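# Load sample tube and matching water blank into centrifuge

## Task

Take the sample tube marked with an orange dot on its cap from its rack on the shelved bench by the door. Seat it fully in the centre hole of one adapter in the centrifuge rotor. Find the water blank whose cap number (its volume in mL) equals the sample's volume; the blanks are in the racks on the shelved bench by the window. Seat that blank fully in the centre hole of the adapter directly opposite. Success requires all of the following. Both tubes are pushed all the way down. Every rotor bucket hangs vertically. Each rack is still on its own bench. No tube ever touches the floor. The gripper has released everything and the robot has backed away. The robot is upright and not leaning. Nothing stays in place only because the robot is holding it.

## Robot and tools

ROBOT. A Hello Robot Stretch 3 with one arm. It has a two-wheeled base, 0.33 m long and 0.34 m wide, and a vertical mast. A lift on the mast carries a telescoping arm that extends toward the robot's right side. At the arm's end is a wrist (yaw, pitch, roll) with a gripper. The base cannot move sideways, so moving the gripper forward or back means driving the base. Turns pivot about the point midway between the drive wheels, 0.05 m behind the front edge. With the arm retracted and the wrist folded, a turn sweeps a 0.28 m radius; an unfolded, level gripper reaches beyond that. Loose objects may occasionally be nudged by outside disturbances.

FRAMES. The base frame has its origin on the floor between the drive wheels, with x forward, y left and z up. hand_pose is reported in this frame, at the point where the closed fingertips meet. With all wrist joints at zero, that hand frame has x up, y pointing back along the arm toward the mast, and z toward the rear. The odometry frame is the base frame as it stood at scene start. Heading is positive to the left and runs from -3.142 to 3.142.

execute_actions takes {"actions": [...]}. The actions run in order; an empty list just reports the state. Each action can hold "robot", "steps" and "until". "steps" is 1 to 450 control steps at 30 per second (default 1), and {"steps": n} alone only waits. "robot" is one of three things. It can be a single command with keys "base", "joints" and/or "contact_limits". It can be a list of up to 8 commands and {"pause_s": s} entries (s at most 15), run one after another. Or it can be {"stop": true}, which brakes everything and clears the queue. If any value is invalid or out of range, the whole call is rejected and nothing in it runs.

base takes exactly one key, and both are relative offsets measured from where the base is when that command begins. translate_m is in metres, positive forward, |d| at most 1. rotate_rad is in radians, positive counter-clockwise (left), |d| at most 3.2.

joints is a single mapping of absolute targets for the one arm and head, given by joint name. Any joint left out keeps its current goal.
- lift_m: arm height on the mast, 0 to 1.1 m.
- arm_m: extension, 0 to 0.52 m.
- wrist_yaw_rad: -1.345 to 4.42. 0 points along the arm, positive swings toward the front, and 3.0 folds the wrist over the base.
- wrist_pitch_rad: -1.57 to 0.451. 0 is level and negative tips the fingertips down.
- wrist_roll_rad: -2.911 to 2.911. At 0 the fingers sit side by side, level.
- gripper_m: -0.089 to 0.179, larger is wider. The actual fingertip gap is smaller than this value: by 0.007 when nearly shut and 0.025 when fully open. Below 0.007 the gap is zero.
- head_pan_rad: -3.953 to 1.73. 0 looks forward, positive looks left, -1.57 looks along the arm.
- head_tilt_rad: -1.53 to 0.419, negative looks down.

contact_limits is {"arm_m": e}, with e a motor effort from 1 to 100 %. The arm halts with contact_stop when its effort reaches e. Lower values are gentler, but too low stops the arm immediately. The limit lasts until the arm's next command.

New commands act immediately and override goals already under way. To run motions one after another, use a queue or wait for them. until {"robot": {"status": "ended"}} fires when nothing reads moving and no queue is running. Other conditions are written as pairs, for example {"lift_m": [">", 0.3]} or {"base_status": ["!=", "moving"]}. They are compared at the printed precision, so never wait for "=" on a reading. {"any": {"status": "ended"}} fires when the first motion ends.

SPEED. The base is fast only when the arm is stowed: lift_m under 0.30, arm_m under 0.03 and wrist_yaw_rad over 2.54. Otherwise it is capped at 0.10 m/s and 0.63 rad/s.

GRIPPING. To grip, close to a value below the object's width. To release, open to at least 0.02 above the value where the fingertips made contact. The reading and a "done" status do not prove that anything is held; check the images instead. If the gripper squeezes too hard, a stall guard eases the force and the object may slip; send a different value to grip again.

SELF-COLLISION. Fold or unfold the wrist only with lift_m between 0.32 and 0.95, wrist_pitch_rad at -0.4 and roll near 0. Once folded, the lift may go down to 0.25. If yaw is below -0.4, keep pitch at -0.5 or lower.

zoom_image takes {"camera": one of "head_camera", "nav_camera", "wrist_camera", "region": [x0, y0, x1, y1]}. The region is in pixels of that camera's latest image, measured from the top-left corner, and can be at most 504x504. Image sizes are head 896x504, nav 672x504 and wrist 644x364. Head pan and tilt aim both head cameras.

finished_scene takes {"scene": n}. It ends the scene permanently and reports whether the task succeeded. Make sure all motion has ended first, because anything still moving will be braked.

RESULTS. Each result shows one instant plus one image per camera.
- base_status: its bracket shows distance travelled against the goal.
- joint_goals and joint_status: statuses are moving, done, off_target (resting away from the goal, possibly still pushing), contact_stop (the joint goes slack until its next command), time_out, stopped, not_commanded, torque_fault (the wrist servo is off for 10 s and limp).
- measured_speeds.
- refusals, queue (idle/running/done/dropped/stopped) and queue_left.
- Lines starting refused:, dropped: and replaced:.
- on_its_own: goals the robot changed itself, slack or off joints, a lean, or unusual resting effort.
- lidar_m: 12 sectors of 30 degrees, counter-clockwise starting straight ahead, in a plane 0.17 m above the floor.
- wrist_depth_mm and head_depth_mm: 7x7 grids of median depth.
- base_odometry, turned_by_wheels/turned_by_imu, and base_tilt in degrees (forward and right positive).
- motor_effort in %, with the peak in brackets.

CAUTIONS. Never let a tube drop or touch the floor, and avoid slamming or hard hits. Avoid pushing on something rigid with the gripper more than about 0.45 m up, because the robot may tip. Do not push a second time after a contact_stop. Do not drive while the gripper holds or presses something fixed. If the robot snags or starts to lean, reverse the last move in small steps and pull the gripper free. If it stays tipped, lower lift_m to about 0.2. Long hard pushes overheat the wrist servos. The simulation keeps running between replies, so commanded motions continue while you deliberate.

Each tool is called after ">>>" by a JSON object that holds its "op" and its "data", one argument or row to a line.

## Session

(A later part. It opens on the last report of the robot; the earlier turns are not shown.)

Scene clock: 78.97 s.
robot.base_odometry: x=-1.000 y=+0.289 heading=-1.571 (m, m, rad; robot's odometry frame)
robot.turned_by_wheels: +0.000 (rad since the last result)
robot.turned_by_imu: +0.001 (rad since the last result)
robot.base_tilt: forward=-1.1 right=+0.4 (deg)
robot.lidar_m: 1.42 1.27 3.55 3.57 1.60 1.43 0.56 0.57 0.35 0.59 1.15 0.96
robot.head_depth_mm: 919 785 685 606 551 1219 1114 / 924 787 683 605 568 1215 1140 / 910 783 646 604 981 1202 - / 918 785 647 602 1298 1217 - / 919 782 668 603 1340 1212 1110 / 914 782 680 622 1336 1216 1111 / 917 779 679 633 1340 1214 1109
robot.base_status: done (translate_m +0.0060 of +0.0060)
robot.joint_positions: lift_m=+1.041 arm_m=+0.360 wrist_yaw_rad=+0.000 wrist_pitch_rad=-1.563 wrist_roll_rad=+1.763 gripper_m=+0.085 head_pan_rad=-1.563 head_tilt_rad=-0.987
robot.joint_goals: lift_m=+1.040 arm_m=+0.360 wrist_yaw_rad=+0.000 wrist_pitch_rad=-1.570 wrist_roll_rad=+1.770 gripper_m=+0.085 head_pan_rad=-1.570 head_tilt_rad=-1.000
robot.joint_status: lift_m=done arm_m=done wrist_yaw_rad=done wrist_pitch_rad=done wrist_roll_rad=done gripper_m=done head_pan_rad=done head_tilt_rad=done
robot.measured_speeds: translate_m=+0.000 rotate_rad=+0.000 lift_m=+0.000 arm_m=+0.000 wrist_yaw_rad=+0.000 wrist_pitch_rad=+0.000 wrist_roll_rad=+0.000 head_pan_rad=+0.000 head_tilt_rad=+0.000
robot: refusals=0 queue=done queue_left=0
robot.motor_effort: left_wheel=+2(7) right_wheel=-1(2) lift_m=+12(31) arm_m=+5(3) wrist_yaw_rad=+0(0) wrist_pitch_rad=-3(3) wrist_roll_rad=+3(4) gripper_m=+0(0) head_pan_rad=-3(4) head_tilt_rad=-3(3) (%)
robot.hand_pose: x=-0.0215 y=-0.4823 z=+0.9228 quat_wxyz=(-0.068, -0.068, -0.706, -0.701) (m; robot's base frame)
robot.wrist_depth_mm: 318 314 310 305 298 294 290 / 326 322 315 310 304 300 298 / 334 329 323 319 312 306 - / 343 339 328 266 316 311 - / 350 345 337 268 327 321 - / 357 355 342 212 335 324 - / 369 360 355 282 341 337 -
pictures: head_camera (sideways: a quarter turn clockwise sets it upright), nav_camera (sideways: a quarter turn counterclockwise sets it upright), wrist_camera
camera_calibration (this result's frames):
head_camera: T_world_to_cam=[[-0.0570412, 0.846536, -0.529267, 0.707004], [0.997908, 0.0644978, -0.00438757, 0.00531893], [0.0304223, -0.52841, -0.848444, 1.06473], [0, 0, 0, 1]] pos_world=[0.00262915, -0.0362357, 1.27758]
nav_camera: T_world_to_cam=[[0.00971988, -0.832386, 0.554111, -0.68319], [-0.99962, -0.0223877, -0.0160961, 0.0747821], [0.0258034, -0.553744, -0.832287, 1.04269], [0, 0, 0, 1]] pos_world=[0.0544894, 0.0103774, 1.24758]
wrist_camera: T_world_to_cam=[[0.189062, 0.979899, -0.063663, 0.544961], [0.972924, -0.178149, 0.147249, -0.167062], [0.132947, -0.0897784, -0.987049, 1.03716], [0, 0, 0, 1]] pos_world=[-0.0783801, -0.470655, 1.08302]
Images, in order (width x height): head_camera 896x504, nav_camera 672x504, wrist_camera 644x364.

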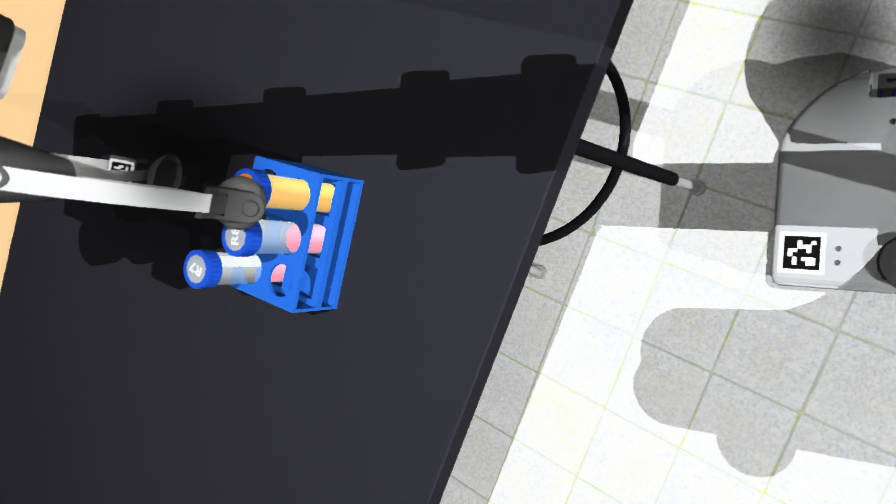

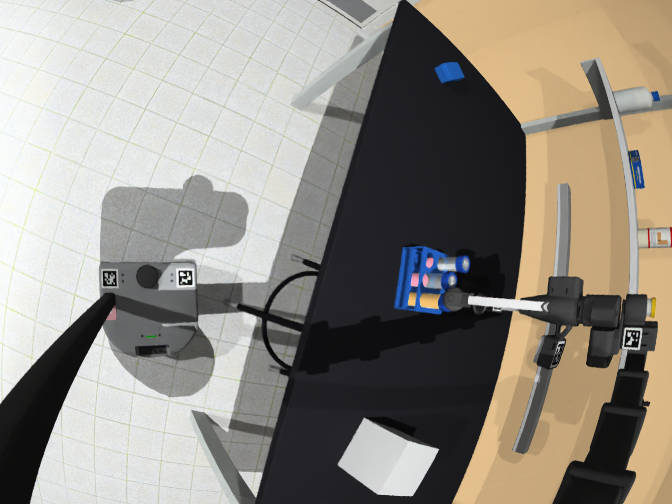

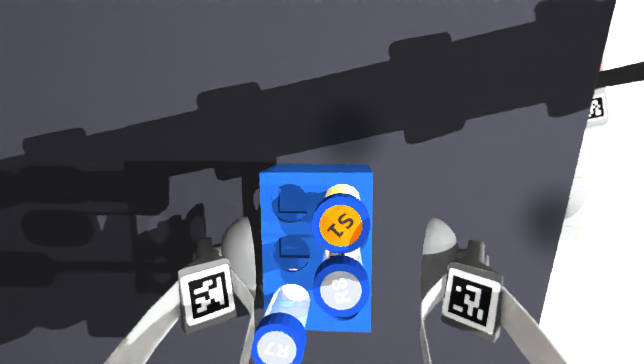

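>>> {"op": "execute_actions", "data": {
  "actions": [
    {"robot":{"joints":{"lift_m":0.985}},"steps":300,"until":{"robot":{"status":"ended"}}}
  ]
}}

Scene clock: 84.67 s.
robot.base_odometry: x=-1.000 y=+0.289 heading=-1.571 (m, m, rad; robot's odometry frame)
robot.turned_by_wheels: +0.000 (rad since the last result)
robot.turned_by_imu: +0.001 (rad since the last result)
robot.base_tilt: forward=-1.2 right=+0.6 (deg)
robot.lidar_m: 1.42 1.27 3.56 3.58 1.60 1.43 0.56 0.57 0.35 0.59 1.14 0.96
robot.head_depth_mm: 917 786 687 606 552 1219 1114 / 890 785 684 604 568 1217 1136 / - 785 647 604 978 1199 - / 895 766 645 604 1302 1214 - / 921 782 668 604 1332 1215 1110 / 916 783 680 622 1341 1213 1108 / 917 780 679 634 1331 1211 1109
robot.base_status: done (translate_m +0.0060 of +0.0060)
robot.joint_positions: lift_m=+0.986 arm_m=+0.360 wrist_yaw_rad=+0.000 wrist_pitch_rad=-1.563 wrist_roll_rad=+1.764 gripper_m=+0.085 head_pan_rad=-1.563 head_tilt_rad=-0.987
robot.joint_goals: lift_m=+0.985 arm_m=+0.360 wrist_yaw_rad=+0.000 wrist_pitch_rad=-1.570 wrist_roll_rad=+1.770 gripper_m=+0.085 head_pan_rad=-1.570 head_tilt_rad=-1.000
robot.joint_status: lift_m=done arm_m=done wrist_yaw_rad=done wrist_pitch_rad=done wrist_roll_rad=done gripper_m=done head_pan_rad=done head_tilt_rad=done
robot.measured_speeds: translate_m=+0.000 rotate_rad=+0.000 lift_m=+0.000 arm_m=+0.000 wrist_yaw_rad=+0.000 wrist_pitch_rad=+0.000 wrist_roll_rad=+0.000 head_pan_rad=+0.000 head_tilt_rad=+0.000
robot: refusals=0 queue=done queue_left=0
robot.motor_effort: left_wheel=+2(2) right_wheel=-2(1) lift_m=+12(11) arm_m=+5(4) wrist_yaw_rad=+0(0) wrist_pitch_rad=-3(3) wrist_roll_rad=+3(3) gripper_m=+0(0) head_pan_rad=-3(2) head_tilt_rad=-4(4) (%)
robot.hand_pose: x=-0.0215 y=-0.4823 z=+0.8678 quat_wxyz=(-0.068, -0.068, -0.706, -0.701) (m; robot's base frame)
robot.wrist_depth_mm: 265 259 255 250 247 243 238 / 270 265 263 256 252 248 243 / 277 272 266 260 258 252 248 / 285 279 273 214 262 259 254 / 288 284 279 151 267 263 262 / 299 291 251 157 275 268 - / 304 299 292 156 280 278 -
pictures: head_camera (sideways: a quarter turn clockwise sets it upright), nav_camera (sideways: a quarter turn counterclockwise sets it upright), wrist_camera
camera_calibration (this result's frames):
head_camera: T_world_to_cam=[[-0.0570412, 0.846536, -0.529266, 0.707003], [0.997908, 0.0644978, -0.00438753, 0.00531888], [0.0304223, -0.528409, -0.848445, 1.06473], [0, 0, 0, 1]] pos_world=[0.00262915, -0.0362357, 1.27758]
nav_camera: T_world_to_cam=[[0.00971988, -0.832386, 0.554111, -0.683189], [-0.99962, -0.0223877, -0.0160961, 0.0747821], [0.0258034, -0.553743, -0.832287, 1.04269], [0, 0, 0, 1]] pos_world=[0.0544894, 0.0103774, 1.24758]
wrist_camera: T_world_to_cam=[[0.189099, 0.979892, -0.0636629, 0.541458], [0.972917, -0.178186, 0.147249, -0.158983], [0.132944, -0.0897833, -0.987049, 0.982877], [0, 0, 0, 1]] pos_world=[-0.0783797, -0.470653, 1.02803]
Images, in order (width x height): head_camera 896x504, nav_camera 672x504, wrist_camera 644x364.

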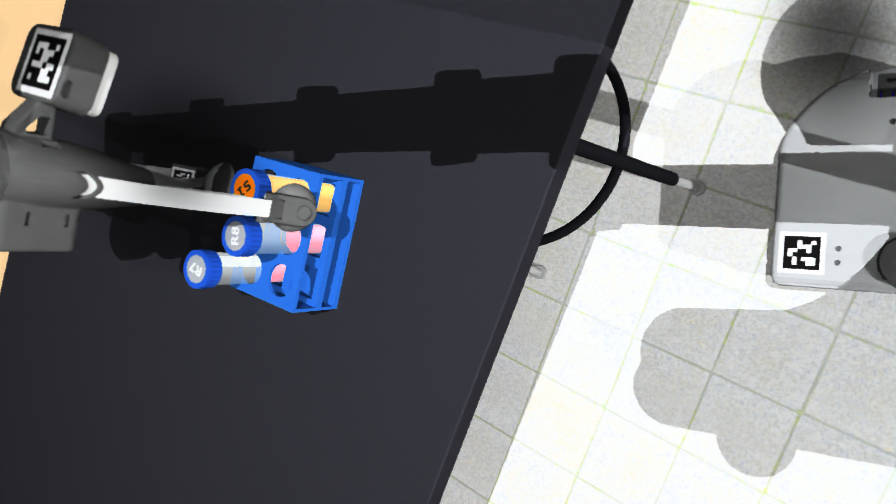

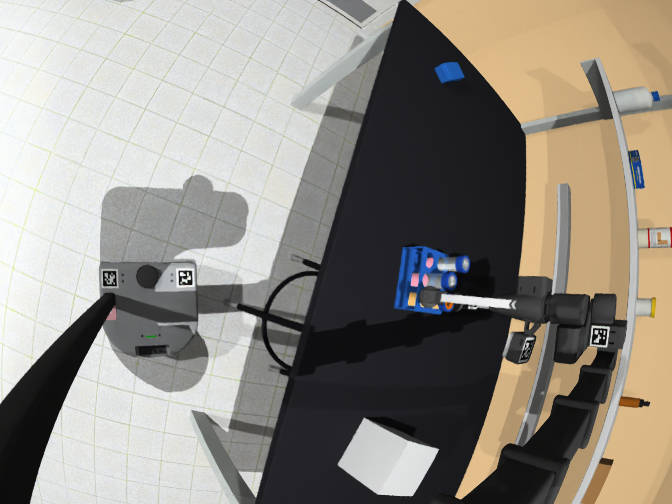

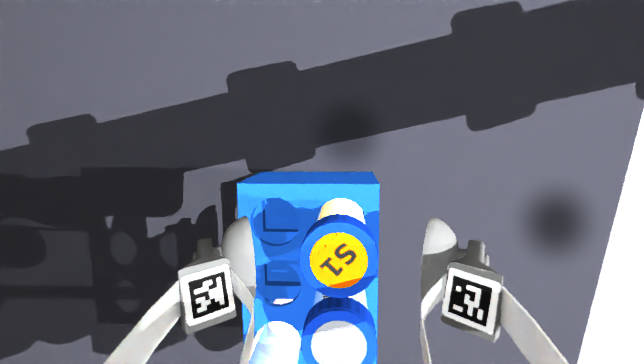

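>>> {"op": "execute_actions", "data": {
  "actions": [
    {"robot":[{"joints":{"lift_m":0.972}},{"joints":{"gripper_m":0.015}},{"pause_s":0.5},{"joints":{"lift_m":1.09}}],"steps":400,"until":{"robot":{"status":"ended"}}}
  ]
}}

Scene clock: 91.77 s.
robot.base_odometry: x=-1.000 y=+0.289 heading=-1.571 (m, m, rad; robot's odometry frame)
robot.turned_by_wheels: +0.000 (rad since the last result)
robot.turned_by_imu: +0.001 (rad since the last result)
robot.base_tilt: forward=-1.3 right=+0.8 (deg)
robot.lidar_m: 1.42 1.27 3.56 3.57 1.60 1.43 0.56 0.57 0.35 0.59 1.15 0.96
robot.head_depth_mm: 924 787 683 607 552 1222 1112 / 927 785 684 605 568 1215 1135 / 903 737 652 605 980 1202 - / 920 767 646 603 1304 1217 - / 922 781 668 603 1333 1213 1109 / 917 783 681 622 1336 1211 1108 / 914 778 677 632 1332 1212 1110
robot.base_status: done (translate_m +0.0060 of +0.0060)
robot.joint_positions: lift_m=+1.089 arm_m=+0.360 wrist_yaw_rad=+0.000 wrist_pitch_rad=-1.563 wrist_roll_rad=+1.764 gripper_m=+0.015 head_pan_rad=-1.563 head_tilt_rad=-0.987
robot.joint_goals: lift_m=+1.090 arm_m=+0.360 wrist_yaw_rad=+0.000 wrist_pitch_rad=-1.570 wrist_roll_rad=+1.770 gripper_m=+0.015 head_pan_rad=-1.570 head_tilt_rad=-1.000
robot.joint_status: lift_m=done arm_m=done wrist_yaw_rad=done wrist_pitch_rad=done wrist_roll_rad=done gripper_m=done head_pan_rad=done head_tilt_rad=done
robot.measured_speeds: translate_m=+0.000 rotate_rad=+0.000 lift_m=+0.000 arm_m=+0.000 wrist_yaw_rad=+0.000 wrist_pitch_rad=+0.000 wrist_roll_rad=+0.000 head_pan_rad=+0.000 head_tilt_rad=+0.000
robot: refusals=0 queue=done queue_left=0
robot.motor_effort: left_wheel=+2(1) right_wheel=-2(1) lift_m=+32(35) arm_m=+4(4) wrist_yaw_rad=+0(0) wrist_pitch_rad=-3(3) wrist_roll_rad=+3(3) gripper_m=-8(83) head_pan_rad=-3(2) head_tilt_rad=-4(3) (%)
robot.hand_pose: x=-0.0215 y=-0.4823 z=+0.9717 quat_wxyz=(-0.068, -0.068, -0.706, -0.701) (m; robot's base frame)
robot.wrist_depth_mm: 369 362 355 350 343 338 - / 375 371 362 359 350 346 - / 385 376 372 364 359 354 - / 396 389 380 320 369 359 - / 400 399 390 140 371 369 - / 412 406 402 136 378 382 - / 424 418 405 396 392 - -
pictures: head_camera (sideways: a quarter turn clockwise sets it upright), nav_camera (sideways: a quarter turn counterclockwise sets it upright), wrist_camera
camera_calibration (this result's frames):
head_camera: T_world_to_cam=[[-0.0570415, 0.846544, -0.529254, 0.706988], [0.997908, 0.0644981, -0.00438673, 0.00531784], [0.0304223, -0.528397, -0.848452, 1.06474], [0, 0, 0, 1]] pos_world=[0.00262916, -0.0362353, 1.27758]
nav_camera: T_world_to_cam=[[0.00972014, -0.832394, 0.554099, -0.683174], [-0.99962, -0.0223877, -0.0160963, 0.0747824], [0.0258034, -0.553732, -0.832295, 1.0427], [0, 0, 0, 1]] pos_world=[0.0544894, 0.0103782, 1.24758]
wrist_camera: T_world_to_cam=[[0.189115, 0.979889, -0.063663, 0.548074], [0.972914, -0.178203, 0.147249, -0.174292], [0.132943, -0.0897857, -0.987048, 1.08544], [0, 0, 0, 1]] pos_world=[-0.0783795, -0.470654, 1.13193]
Images, in order (width x height): head_camera 896x504, nav_camera 672x504, wrist_camera 644x364.

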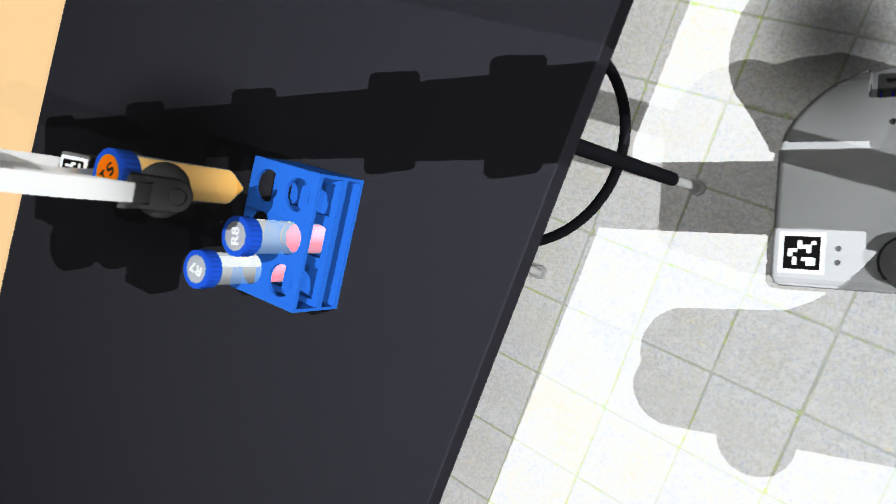

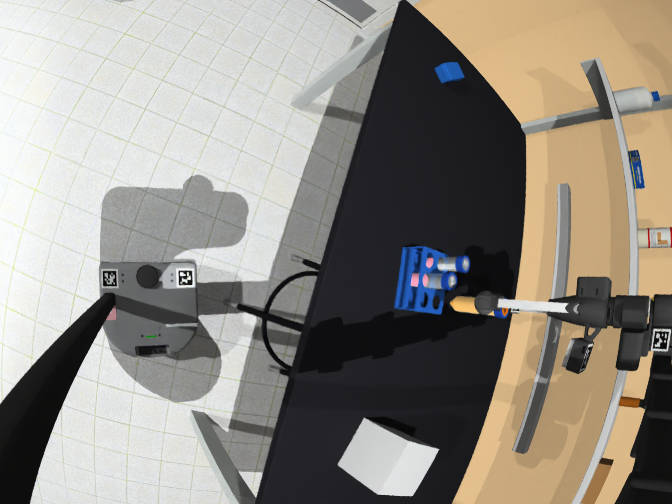

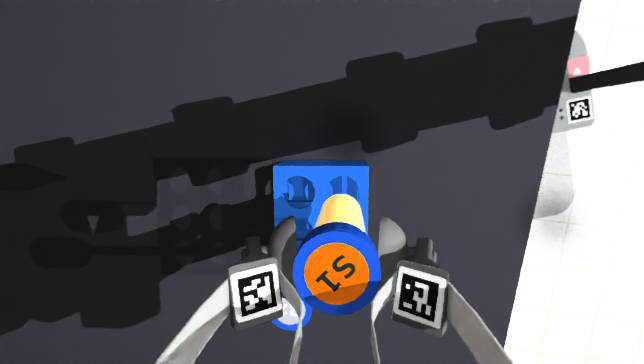

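>>> {"op": "execute_actions", "data": {
  "actions": [
    {"robot":[{"joints":{"arm_m":0.0,"head_tilt_rad":-0.6}},{"base":{"rotate_rad":0.72}},{"base":{"translate_m":0.67}},{"base":{"translate_m":0.67}},{"base":{"rotate_rad":0.55}}],"steps":450,"until":{"robot":{"status":"ended"}}},
    {"steps":450,"until":{"robot":{"status":"ended"}}}
  ]
}}

Scene clock: 124.40 s.
robot.base_odometry: x=-0.117 y=-0.719 heading=-0.301 (m, m, rad; robot's odometry frame)
robot.turned_by_wheels: +1.270 (rad since the last result)
robot.turned_by_imu: +1.282 (rad since the last result)
robot.base_tilt: forward=-1.2 right=+0.6 (deg)
robot.lidar_m: 1.76 2.37 2.17 2.11 2.20 1.77 1.49 0.45 0.33 0.32 0.34 0.47
robot.head_depth_mm: - - - - - - - / - - - - - - - / 749 834 902 - - - - / 753 840 940 924 759 - - / 757 842 949 906 723 - 664 / 762 846 944 865 705 567 617 / 891 988 1106 1219 648 567 627
robot.base_status: done (rotate_rad +0.5499 of +0.5500)
robot.joint_positions: lift_m=+1.089 arm_m=+0.000 wrist_yaw_rad=+0.000 wrist_pitch_rad=-1.563 wrist_roll_rad=+1.764 gripper_m=+0.015 head_pan_rad=-1.563 head_tilt_rad=-0.606
robot.joint_goals: lift_m=+1.090 arm_m=+0.000 wrist_yaw_rad=+0.000 wrist_pitch_rad=-1.570 wrist_roll_rad=+1.770 gripper_m=+0.015 head_pan_rad=-1.570 head_tilt_rad=-0.600
robot.joint_status: lift_m=done arm_m=done wrist_yaw_rad=done wrist_pitch_rad=done wrist_roll_rad=done gripper_m=done head_pan_rad=done head_tilt_rad=done
robot.measured_speeds: translate_m=+0.000 rotate_rad=+0.000 lift_m=+0.000 arm_m=+0.000 wrist_yaw_rad=+0.000 wrist_pitch_rad=+0.000 wrist_roll_rad=+0.000 head_pan_rad=+0.000 head_tilt_rad=+0.000
robot: refusals=0 queue=done queue_left=0
robot.motor_effort: left_wheel=-1(6) right_wheel=+2(8) lift_m=+31(31) arm_m=-5(6) wrist_yaw_rad=+0(0) wrist_pitch_rad=-3(3) wrist_roll_rad=+2(3) gripper_m=-8(8) head_pan_rad=-3(3) head_tilt_rad=+2(19) (%)
robot.hand_pose: x=-0.0215 y=-0.1230 z=+0.9717 quat_wxyz=(-0.068, -0.068, -0.706, -0.701) (m; robot's base frame)
robot.wrist_depth_mm: 332 430 783 - - - - / 338 409 702 - - - - / 342 399 649 - - - - / 347 393 597 - - - - / 420 387 544 141 - - - / 435 379 463 135 - - - / 419 376 523 - - - -
pictures: head_camera (sideways: a quarter turn clockwise sets it upright), nav_camera (sideways: a quarter turn counterclockwise sets it upright), wrist_camera
camera_calibration (this result's frames):
head_camera: T_world_to_cam=[[-0.0549257, 0.588564, -0.806583, 1.06836], [0.997963, 0.0586152, -0.0251866, 0.032404], [0.0324541, -0.806323, -0.590584, 0.72937], [0, 0, 0, 1]] pos_world=[0.00267147, -0.0425904, 1.29329]
nav_camera: T_world_to_cam=[[0.00754415, -0.566199, 0.824234, -1.03519], [-0.999586, -0.0271611, -0.00950889, 0.0662126], [0.027771, -0.823821, -0.566169, 0.696569], [0, 0, 0, 1]] pos_world=[0.0546504, -0.0104786, 1.24825]
wrist_camera: T_world_to_cam=[[0.189226, 0.979868, -0.0636625, 0.196067], [0.972893, -0.178312, 0.147253, -0.110285], [0.132936, -0.0898009, -0.987048, 1.11769], [0, 0, 0, 1]] pos_world=[-0.0783874, -0.111416, 1.13193]
Images, in order (width x height): head_camera 896x504, nav_camera 672x504, wrist_camera 644x364.

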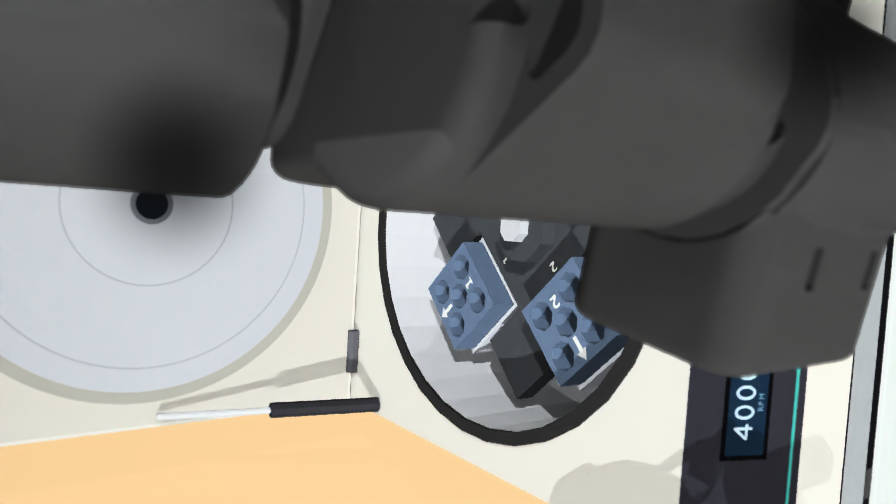

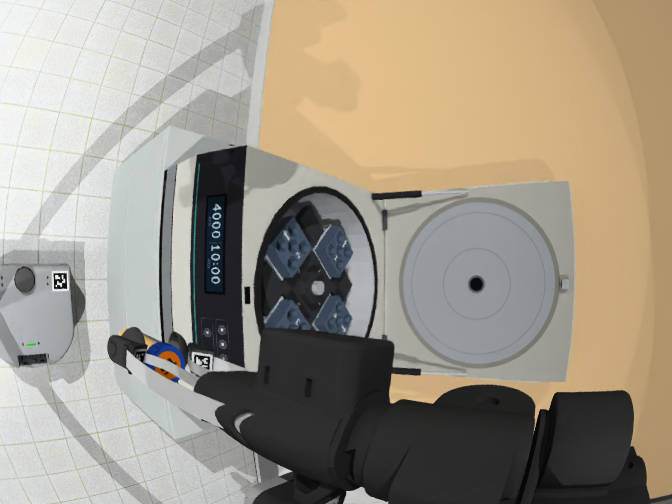

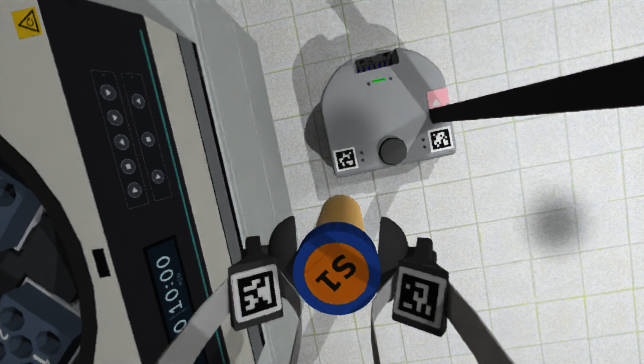

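>>> {"op": "execute_actions", "data": {
  "actions": [
    {"robot":{"joints":{"arm_m":0.5,"wrist_roll_rad":0.0,"lift_m":1.1,"head_tilt_rad":-0.75}},"steps":450,"until":{"robot":{"status":"ended"}}}
  ]
}}

Scene clock: 138.20 s.
robot.base_odometry: x=-0.117 y=-0.719 heading=-0.301 (m, m, rad; robot's odometry frame)
robot.turned_by_wheels: +0.000 (rad since the last result)
robot.turned_by_imu: +0.001 (rad since the last result)
robot.base_tilt: forward=-1.3 right=+0.8 (deg)
robot.lidar_m: 1.76 2.37 2.18 2.11 2.20 1.77 1.49 0.45 0.33 0.32 0.34 0.47
robot.head_depth_mm: 759 846 858 782 582 598 783 / 766 872 890 781 581 603 805 / - 844 902 770 579 609 822 / 780 872 917 761 582 616 840 / 783 891 900 744 587 628 861 / 786 898 859 773 587 638 882 / 916 1044 1182 682 589 651 908
robot.base_status: done (rotate_rad +0.5499 of +0.5500)
robot.joint_positions: lift_m=+1.098 arm_m=+0.500 wrist_yaw_rad=-0.001 wrist_pitch_rad=-1.564 wrist_roll_rad=+0.006 gripper_m=+0.015 head_pan_rad=-1.563 head_tilt_rad=-0.741
robot.joint_goals: lift_m=+1.100 arm_m=+0.500 wrist_yaw_rad=+0.000 wrist_pitch_rad=-1.570 wrist_roll_rad=+0.000 gripper_m=+0.015 head_pan_rad=-1.570 head_tilt_rad=-0.750
robot.joint_status: lift_m=done arm_m=done wrist_yaw_rad=done wrist_pitch_rad=done wrist_roll_rad=done gripper_m=done head_pan_rad=done head_tilt_rad=done
robot.measured_speeds: translate_m=+0.000 rotate_rad=+0.000 lift_m=+0.000 arm_m=+0.000 wrist_yaw_rad=+0.000 wrist_pitch_rad=+0.000 wrist_roll_rad=+0.000 head_pan_rad=+0.000 head_tilt_rad=+0.000
robot: refusals=0 queue=done queue_left=0
robot.motor_effort: left_wheel=-1(1) right_wheel=+2(2) lift_m=+31(33) arm_m=+4(3) wrist_yaw_rad=+0(1) wrist_pitch_rad=-3(3) wrist_roll_rad=-2(6) gripper_m=-8(8) head_pan_rad=-4(3) head_tilt_rad=-3(12) (%)
robot.hand_pose: x=-0.0216 y=-0.6223 z=+0.9803 quat_wxyz=(+0.500, +0.497, -0.503, -0.500) (m; robot's base frame)
robot.wrist_depth_mm: 333 326 405 381 422 313 306 / - 351 379 384 372 357 310 / - 389 385 389 368 400 319 / - 409 402 380 392 390 323 / - 398 408 141 399 407 331 / - 367 416 135 383 371 337 / - 371 415 443 409 348 345
pictures: head_camera (sideways: a quarter turn clockwise sets it upright), nav_camera (sideways: a quarter turn counterclockwise sets it upright), wrist_camera
camera_calibration (this result's frames):
head_camera: T_world_to_cam=[[-0.0556709, 0.691787, -0.719953, 0.955449], [0.997944, 0.0614794, -0.0180926, 0.0231648], [0.031746, -0.71948, -0.693787, 0.86362], [0, 0, 0, 1]] pos_world=[0.00265703, -0.0410336, 1.28747]
nav_camera: T_world_to_cam=[[0.00831029, -0.672002, 0.740503, -0.926051], [-0.999599, -0.025641, -0.012051, 0.0695203], [0.0270855, -0.740105, -0.671945, 0.834173], [0, 0, 0, 1]] pos_world=[0.0545942, -0.00314983, 1.2471]
wrist_camera: T_world_to_cam=[[-0.998449, 0.003603, -0.0555501, 0.044683], [-0.0042423, 0.990076, 0.140467, 0.51214], [0.055505, 0.140485, -0.988526, 1.22444], [0, 0, 0, 1]] pos_world=[-0.0211763, -0.679234, 1.14094]
Images, in order (width x height): head_camera 896x504, nav_camera 672x504, wrist_camera 644x364.

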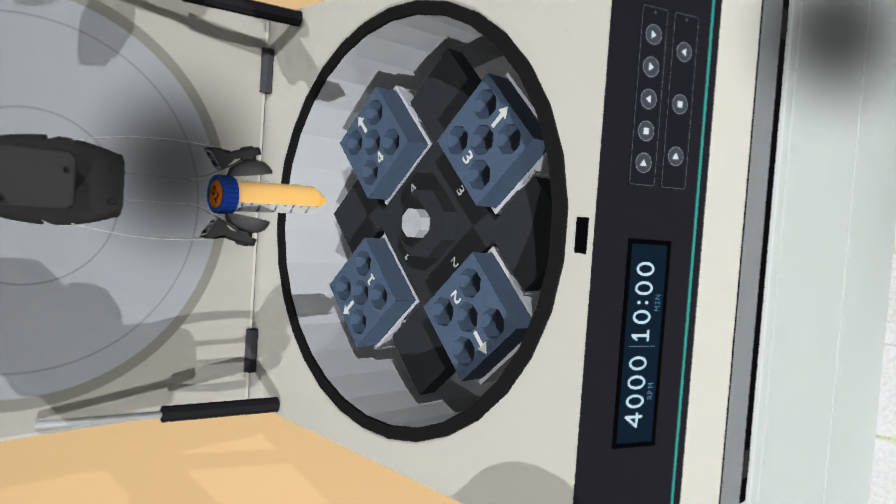

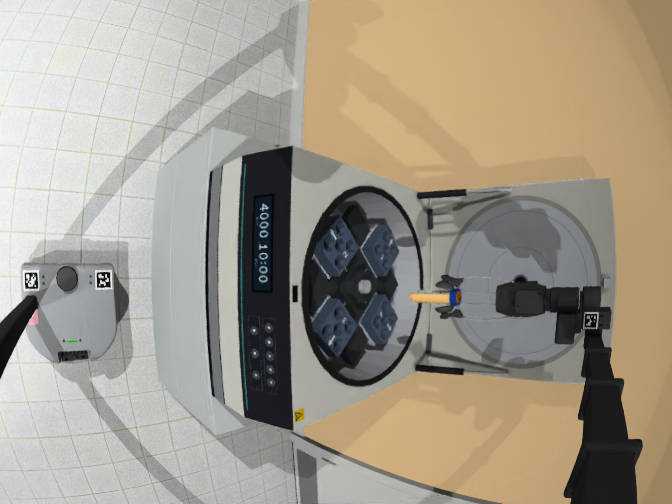

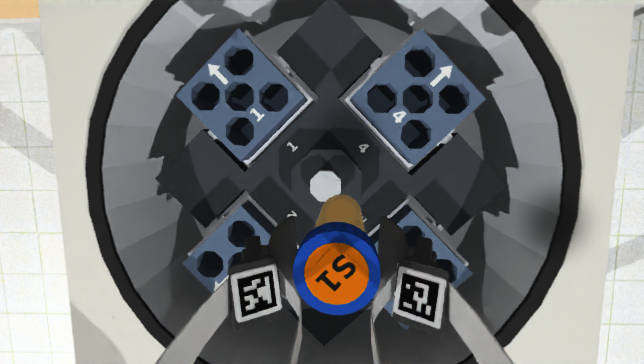

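>>> {"op": "execute_actions", "data": {
  "actions": [
    {"robot":[{"joints":{"arm_m":0.05}},{"base":{"rotate_rad":-0.35}},{"base":{"translate_m":0.306}},{"base":{"rotate_rad":0.35}},{"base":{"translate_m":-0.175}},{"joints":{"arm_m":0.5}}],"steps":450,"until":{"robot":{"status":"ended"}}},
    {"steps":450,"until":{"robot":{"status":"ended"}}}
  ]
}}

Scene clock: 166.33 s.
robot.base_odometry: x=-0.040 y=-0.852 heading=-0.301 (m, m, rad; robot's odometry frame)
robot.turned_by_wheels: +0.000 (rad since the last result)
robot.turned_by_imu: +0.004 (rad since the last result)
robot.base_tilt: forward=-1.2 right=+0.8 (deg)
robot.lidar_m: 1.66 2.36 2.91 2.21 2.31 1.80 1.59 0.31 0.23 0.22 0.23 0.32
robot.head_depth_mm: 668 756 833 748 639 501 527 / 675 765 850 767 656 500 530 / - 743 848 759 638 504 538 / 685 767 849 767 641 507 547 / 688 784 820 736 576 508 562 / 818 929 1071 1107 575 511 575 / 824 937 1083 1281 1467 743 667
robot.base_status: done (translate_m -0.1750 of -0.1750)
robot.joint_positions: lift_m=+1.098 arm_m=+0.500 wrist_yaw_rad=+0.000 wrist_pitch_rad=-1.565 wrist_roll_rad=+0.005 gripper_m=+0.015 head_pan_rad=-1.563 head_tilt_rad=-0.741
robot.joint_goals: lift_m=+1.100 arm_m=+0.500 wrist_yaw_rad=+0.000 wrist_pitch_rad=-1.570 wrist_roll_rad=+0.000 gripper_m=+0.015 head_pan_rad=-1.570 head_tilt_rad=-0.750
robot.joint_status: lift_m=done arm_m=done wrist_yaw_rad=done wrist_pitch_rad=done wrist_roll_rad=done gripper_m=done head_pan_rad=done head_tilt_rad=done
robot.measured_speeds: translate_m=+0.000 rotate_rad=+0.000 lift_m=+0.000 arm_m=+0.000 wrist_yaw_rad=+0.000 wrist_pitch_rad=+0.000 wrist_roll_rad=+0.000 head_pan_rad=+0.000 head_tilt_rad=+0.000
robot: refusals=0 queue=done queue_left=0
robot.motor_effort: left_wheel=-1(6) right_wheel=+2(8) lift_m=+32(32) arm_m=+4(6) wrist_yaw_rad=+1(1) wrist_pitch_rad=-2(3) wrist_roll_rad=-2(2) gripper_m=-8(8) head_pan_rad=-4(3) head_tilt_rad=-3(3) (%)
robot.hand_pose: x=-0.0216 y=-0.6221 z=+0.9804 quat_wxyz=(+0.500, +0.497, -0.502, -0.500) (m; robot's base frame)
robot.wrist_depth_mm: 799 323 322 318 311 309 305 / - - 329 322 384 341 308 / - - 333 451 389 406 343 / - - 342 427 394 374 372 / - - 351 140 397 390 394 / - - 356 136 385 402 402 / - - 374 412 413 389 407
pictures: head_camera (sideways: a quarter turn clockwise sets it upright), nav_camera (sideways: a quarter turn counterclockwise sets it upright), wrist_camera
camera_calibration (this result's frames):
head_camera: T_world_to_cam=[[-0.0556659, 0.691806, -0.719934, 0.955425], [0.997945, 0.0614724, -0.0180912, 0.0231629], [0.0317404, -0.719462, -0.693807, 0.863645], [0, 0, 0, 1]] pos_world=[0.00265671, -0.0410332, 1.28746]
nav_camera: T_world_to_cam=[[0.00830539, -0.672022, 0.740485, -0.926028], [-0.999599, -0.0256331, -0.0120515, 0.069521], [0.0270798, -0.740088, -0.671965, 0.834199], [0, 0, 0, 1]] pos_world=[0.0545941, -0.00314873, 1.2471]
wrist_camera: T_world_to_cam=[[-0.998454, 0.00221571, -0.055541, 0.0438062], [-0.00566355, 0.98995, 0.141305, 0.510993], [0.0552959, 0.141402, -0.988407, 1.22488], [0, 0, 0, 1]] pos_world=[-0.0210984, -0.679155, 1.14091]
Images, in order (width x height): head_camera 896x504, nav_camera 672x504, wrist_camera 644x364.

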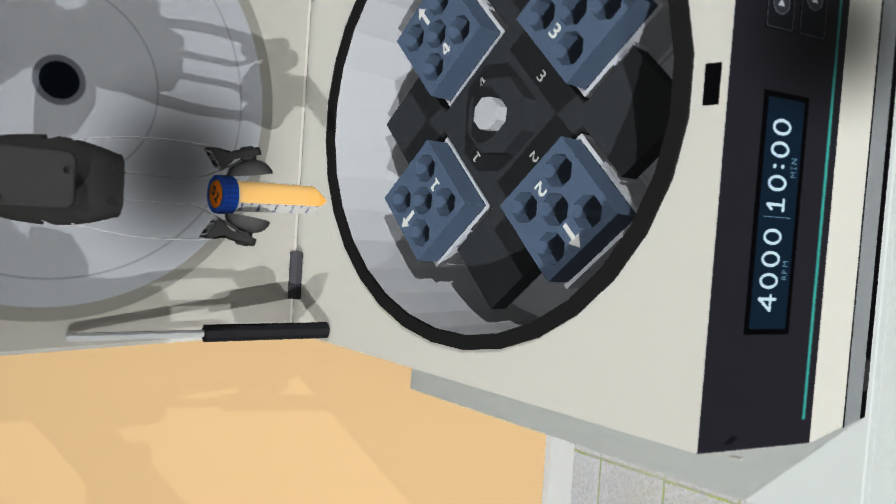

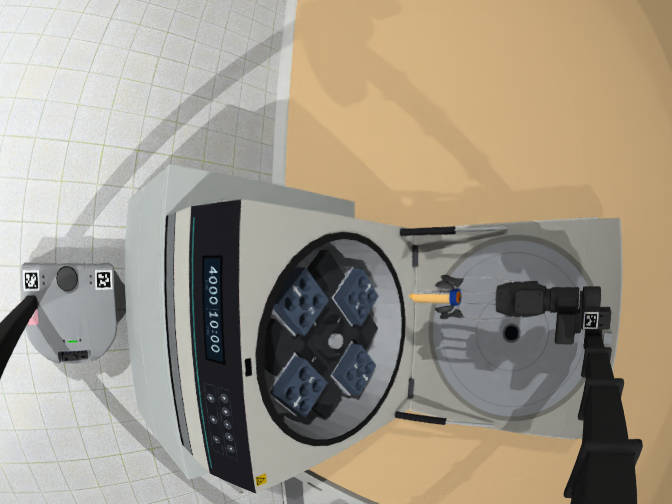

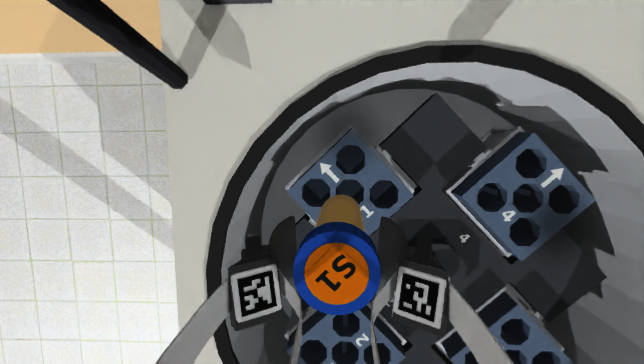

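>>> {"op": "execute_actions", "data": {
  "actions": [
    {"robot":{"base":{"translate_m":-0.010},"joints":{"arm_m":0.493,"lift_m":1.0,"head_tilt_rad":-0.9,"head_pan_rad":-1.45}},"steps":450,"until":{"robot":{"status":"ended"}}}
  ]
}}

>>> {"op": "zoom_image", "data": {
  "camera": "head_camera",
  "region": [100,100,500,400]
}}

Scene clock: 174.07 s.
robot.base_odometry: x=-0.050 y=-0.849 heading=-0.301 (m, m, rad; robot's odometry frame)
robot.turned_by_wheels: +0.000 (rad since the last result)
robot.turned_by_imu: +0.001 (rad since the last result)
robot.base_tilt: forward=-1.2 right=+0.7 (deg)
robot.lidar_m: 1.68 2.37 2.91 2.21 2.31 1.79 1.57 0.31 0.23 0.22 0.23 0.32
robot.head_depth_mm: 701 788 790 674 603 536 796 / - 786 752 669 519 551 862 / 723 802 764 652 524 565 913 / 737 805 745 644 531 591 966 / 878 1023 1012 594 538 632 1093 / 895 1047 1262 1436 549 723 1095 / 912 1070 1298 1529 1399 815 1118
robot.base_status: done (translate_m -0.0100 of -0.0100)
robot.joint_positions: lift_m=+1.001 arm_m=+0.493 wrist_yaw_rad=+0.000 wrist_pitch_rad=-1.565 wrist_roll_rad=+0.005 gripper_m=+0.015 head_pan_rad=-1.457 head_tilt_rad=-0.888
robot.joint_goals: lift_m=+1.000 arm_m=+0.493 wrist_yaw_rad=+0.000 wrist_pitch_rad=-1.570 wrist_roll_rad=+0.000 gripper_m=+0.015 head_pan_rad=-1.450 head_tilt_rad=-0.900
robot.joint_status: lift_m=done arm_m=done wrist_yaw_rad=done wrist_pitch_rad=done wrist_roll_rad=done gripper_m=done head_pan_rad=done head_tilt_rad=done
robot.measured_speeds: translate_m=+0.000 rotate_rad=+0.000 lift_m=+0.000 arm_m=+0.000 wrist_yaw_rad=+0.000 wrist_pitch_rad=+0.000 wrist_roll_rad=+0.000 head_pan_rad=+0.000 head_tilt_rad=+0.000
robot: refusals=0 queue=done queue_left=0
robot.motor_effort: left_wheel=-2(6) right_wheel=+2(6) lift_m=+12(32) arm_m=-5(6) wrist_yaw_rad=+0(0) wrist_pitch_rad=-2(2) wrist_roll_rad=-2(2) gripper_m=-8(8) head_pan_rad=+3(13) head_tilt_rad=-3(15) (%)
robot.hand_pose: x=-0.0216 y=-0.6158 z=+0.8828 quat_wxyz=(+0.500, +0.497, -0.502, -0.500) (m; robot's base frame)
robot.wrist_depth_mm: 214 230 227 224 221 230 211 / - 236 231 263 369 335 267 / - 240 238 408 290 290 292 / - 245 303 273 294 291 263 / - 249 362 141 300 299 269 / - 255 335 136 286 302 297 / - 259 371 318 313 306 305
pictures: head_camera (sideways: a quarter turn clockwise sets it upright), nav_camera (sideways: a quarter turn counterclockwise sets it upright), wrist_camera
camera_calibration (this result's frames):
head_camera: T_world_to_cam=[[-0.139886, 0.779761, -0.61025, 0.813014], [0.985564, 0.169011, -0.0099609, 0.012651], [0.0953719, -0.602834, -0.792146, 0.991142], [0, 0, 0, 1]] pos_world=[0.00673405, -0.0386009, 1.2814]
nav_camera: T_world_to_cam=[[0.091063, -0.768332, 0.633541, -0.787171], [-0.991468, -0.129531, -0.0145788, 0.0727591], [0.0932643, -0.626808, -0.773572, 0.965937], [0, 0, 0, 1]] pos_world=[0.0537332, 0.0100729, 1.24699]
wrist_camera: T_world_to_cam=[[-0.998454, 0.00222131, -0.0555408, 0.0383802], [-0.00566304, 0.989937, 0.141396, 0.518451], [0.055296, 0.141492, -0.988394, 1.12766], [0, 0, 0, 1]] pos_world=[-0.0210984, -0.672875, 1.0434]
Images, in order (width x height): head_camera 896x504, nav_camera 672x504, wrist_camera 644x364.

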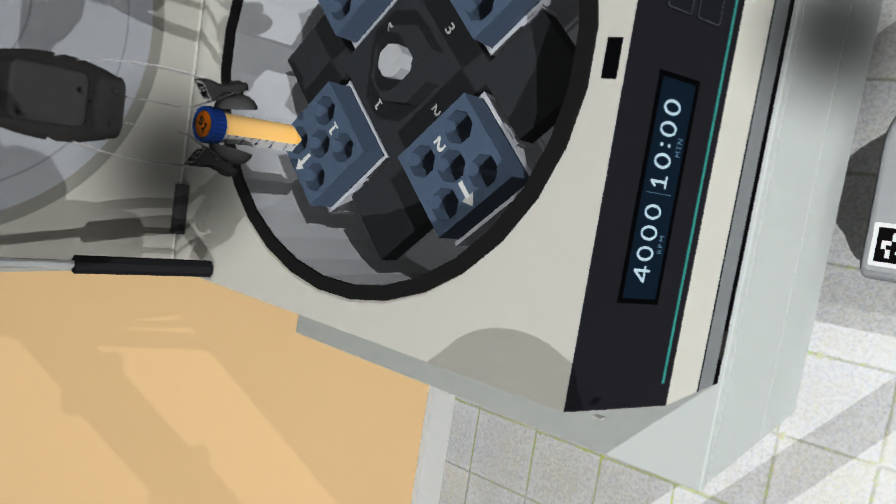

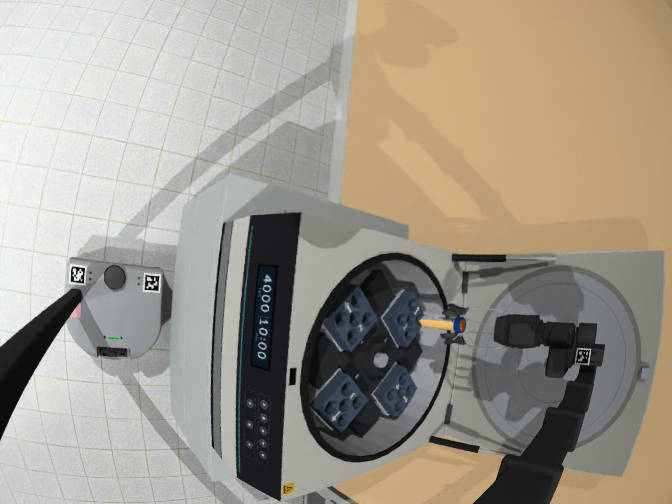

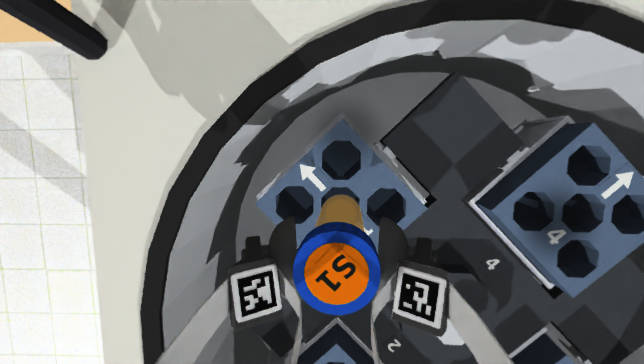

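Region (100, 100, 500, 400) of head_camera's 896x504 image, scaled by 1.260, with more detail than that image has; it fills the top 378 rows of this view, and the rest is white.

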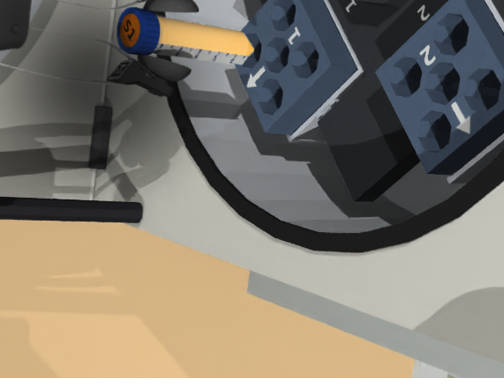

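>>> {"op": "execute_actions", "data": {
  "actions": [
    {"robot":{"joints":{"lift_m":0.95}},"steps":450,"until":{"robot":{"status":"ended"}}}
  ]
}}

>>> {"op": "zoom_image", "data": {
  "camera": "head_camera",
  "region": [180,80,380,200]
}}

Scene clock: 187.10 s.
robot.base_odometry: x=-0.050 y=-0.849 heading=-0.301 (m, m, rad; robot's odometry frame)
robot.turned_by_wheels: +0.000 (rad since the last result)
robot.turned_by_imu: +0.001 (rad since the last result)
robot.base_tilt: forward=-1.3 right=+0.7 (deg)
robot.lidar_m: 1.67 2.36 2.92 2.22 2.30 1.80 1.58 0.30 0.23 0.22 0.23 0.32
robot.head_depth_mm: 711 791 789 675 602 536 796 / - 804 745 670 519 550 868 / 722 810 755 654 522 566 911 / 734 803 745 645 530 592 969 / 879 1019 1018 595 537 632 1091 / 897 1049 1268 1421 550 724 1088 / 914 1069 1289 1532 1394 815 1122
robot.base_status: done (translate_m -0.0100 of -0.0100)
robot.joint_positions: lift_m=+0.951 arm_m=+0.493 wrist_yaw_rad=+0.000 wrist_pitch_rad=-1.565 wrist_roll_rad=+0.005 gripper_m=+0.015 head_pan_rad=-1.457 head_tilt_rad=-0.888
robot.joint_goals: lift_m=+0.950 arm_m=+0.493 wrist_yaw_rad=+0.000 wrist_pitch_rad=-1.570 wrist_roll_rad=+0.000 gripper_m=+0.015 head_pan_rad=-1.450 head_tilt_rad=-0.900
robot.joint_status: lift_m=done arm_m=done wrist_yaw_rad=done wrist_pitch_rad=done wrist_roll_rad=done gripper_m=done head_pan_rad=done head_tilt_rad=done
robot.measured_speeds: translate_m=+0.000 rotate_rad=+0.000 lift_m=+0.000 arm_m=+0.000 wrist_yaw_rad=+0.000 wrist_pitch_rad=+0.000 wrist_roll_rad=+0.000 head_pan_rad=+0.000 head_tilt_rad=+0.000
robot: refusals=0 queue=done queue_left=0
robot.motor_effort: left_wheel=-2(1) right_wheel=+3(3) lift_m=+12(15) arm_m=-6(5) wrist_yaw_rad=+0(0) wrist_pitch_rad=-2(2) wrist_roll_rad=-2(2) gripper_m=-8(8) head_pan_rad=+2(3) head_tilt_rad=-4(4) (%)
robot.hand_pose: x=-0.0216 y=-0.6158 z=+0.8328 quat_wxyz=(+0.500, +0.497, -0.502, -0.500) (m; robot's base frame)
robot.wrist_depth_mm: 183 181 179 174 215 230 202 / 187 185 182 262 348 292 264 / 192 189 218 342 243 238 240 / 195 192 280 225 243 243 216 / 200 197 306 141 249 248 228 / 204 213 334 135 254 252 234 / 209 220 268 265 246 238 254
pictures: head_camera (sideways: a quarter turn clockwise sets it upright), nav_camera (sideways: a quarter turn counterclockwise sets it upright), wrist_camera
camera_calibration (this result's frames):
head_camera: T_world_to_cam=[[-0.139886, 0.779762, -0.610249, 0.813013], [0.985564, 0.169011, -0.00996081, 0.0126509], [0.0953716, -0.602833, -0.792147, 0.991143], [0, 0, 0, 1]] pos_world=[0.00673403, -0.0386009, 1.2814]
nav_camera: T_world_to_cam=[[0.091063, -0.768333, 0.63354, -0.78717], [-0.991468, -0.12953, -0.0145789, 0.0727591], [0.093264, -0.626807, -0.773573, 0.965938], [0, 0, 0, 1]] pos_world=[0.0537332, 0.0100729, 1.24699]
wrist_camera: T_world_to_cam=[[-0.998454, 0.00222088, -0.0555408, 0.0356023], [-0.00566356, 0.989937, 0.141398, 0.52552], [0.0552959, 0.141493, -0.988394, 1.07823], [0, 0, 0, 1]] pos_world=[-0.0210984, -0.672874, 0.99339]
Images, in order (width x height): head_camera 896x504, nav_camera 672x504, wrist_camera 644x364.

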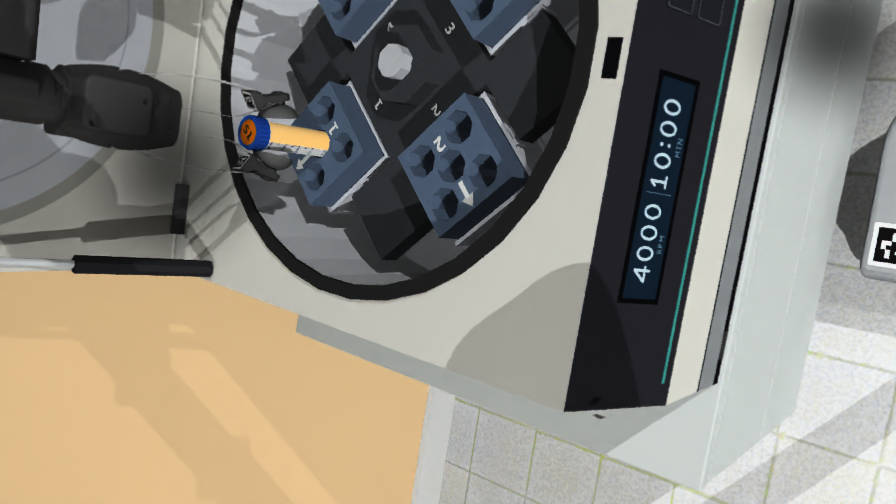

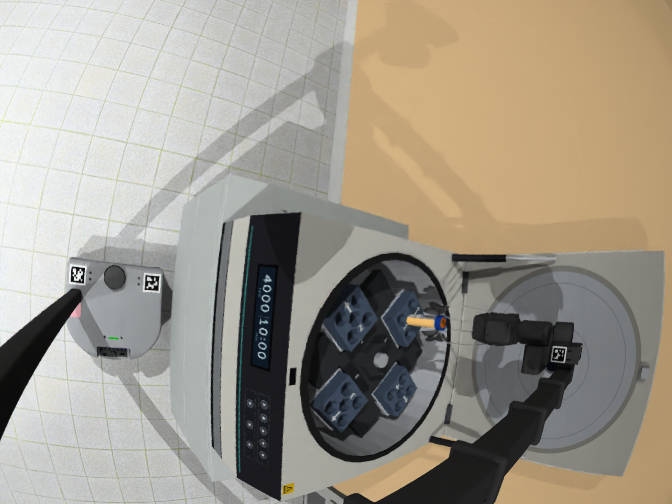

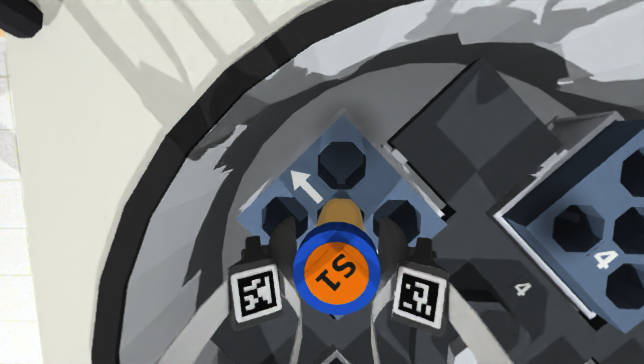

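Region (180, 80, 380, 200) of head_camera's 896x504 image, scaled by 2.520, with more detail than that image has; it fills the top 302 rows of this view, and the rest is white.

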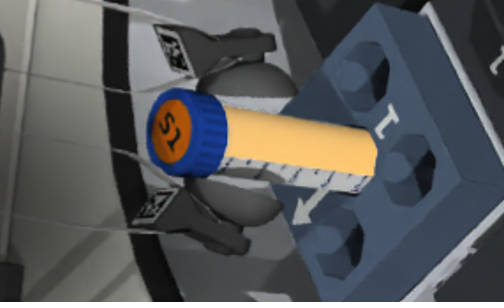

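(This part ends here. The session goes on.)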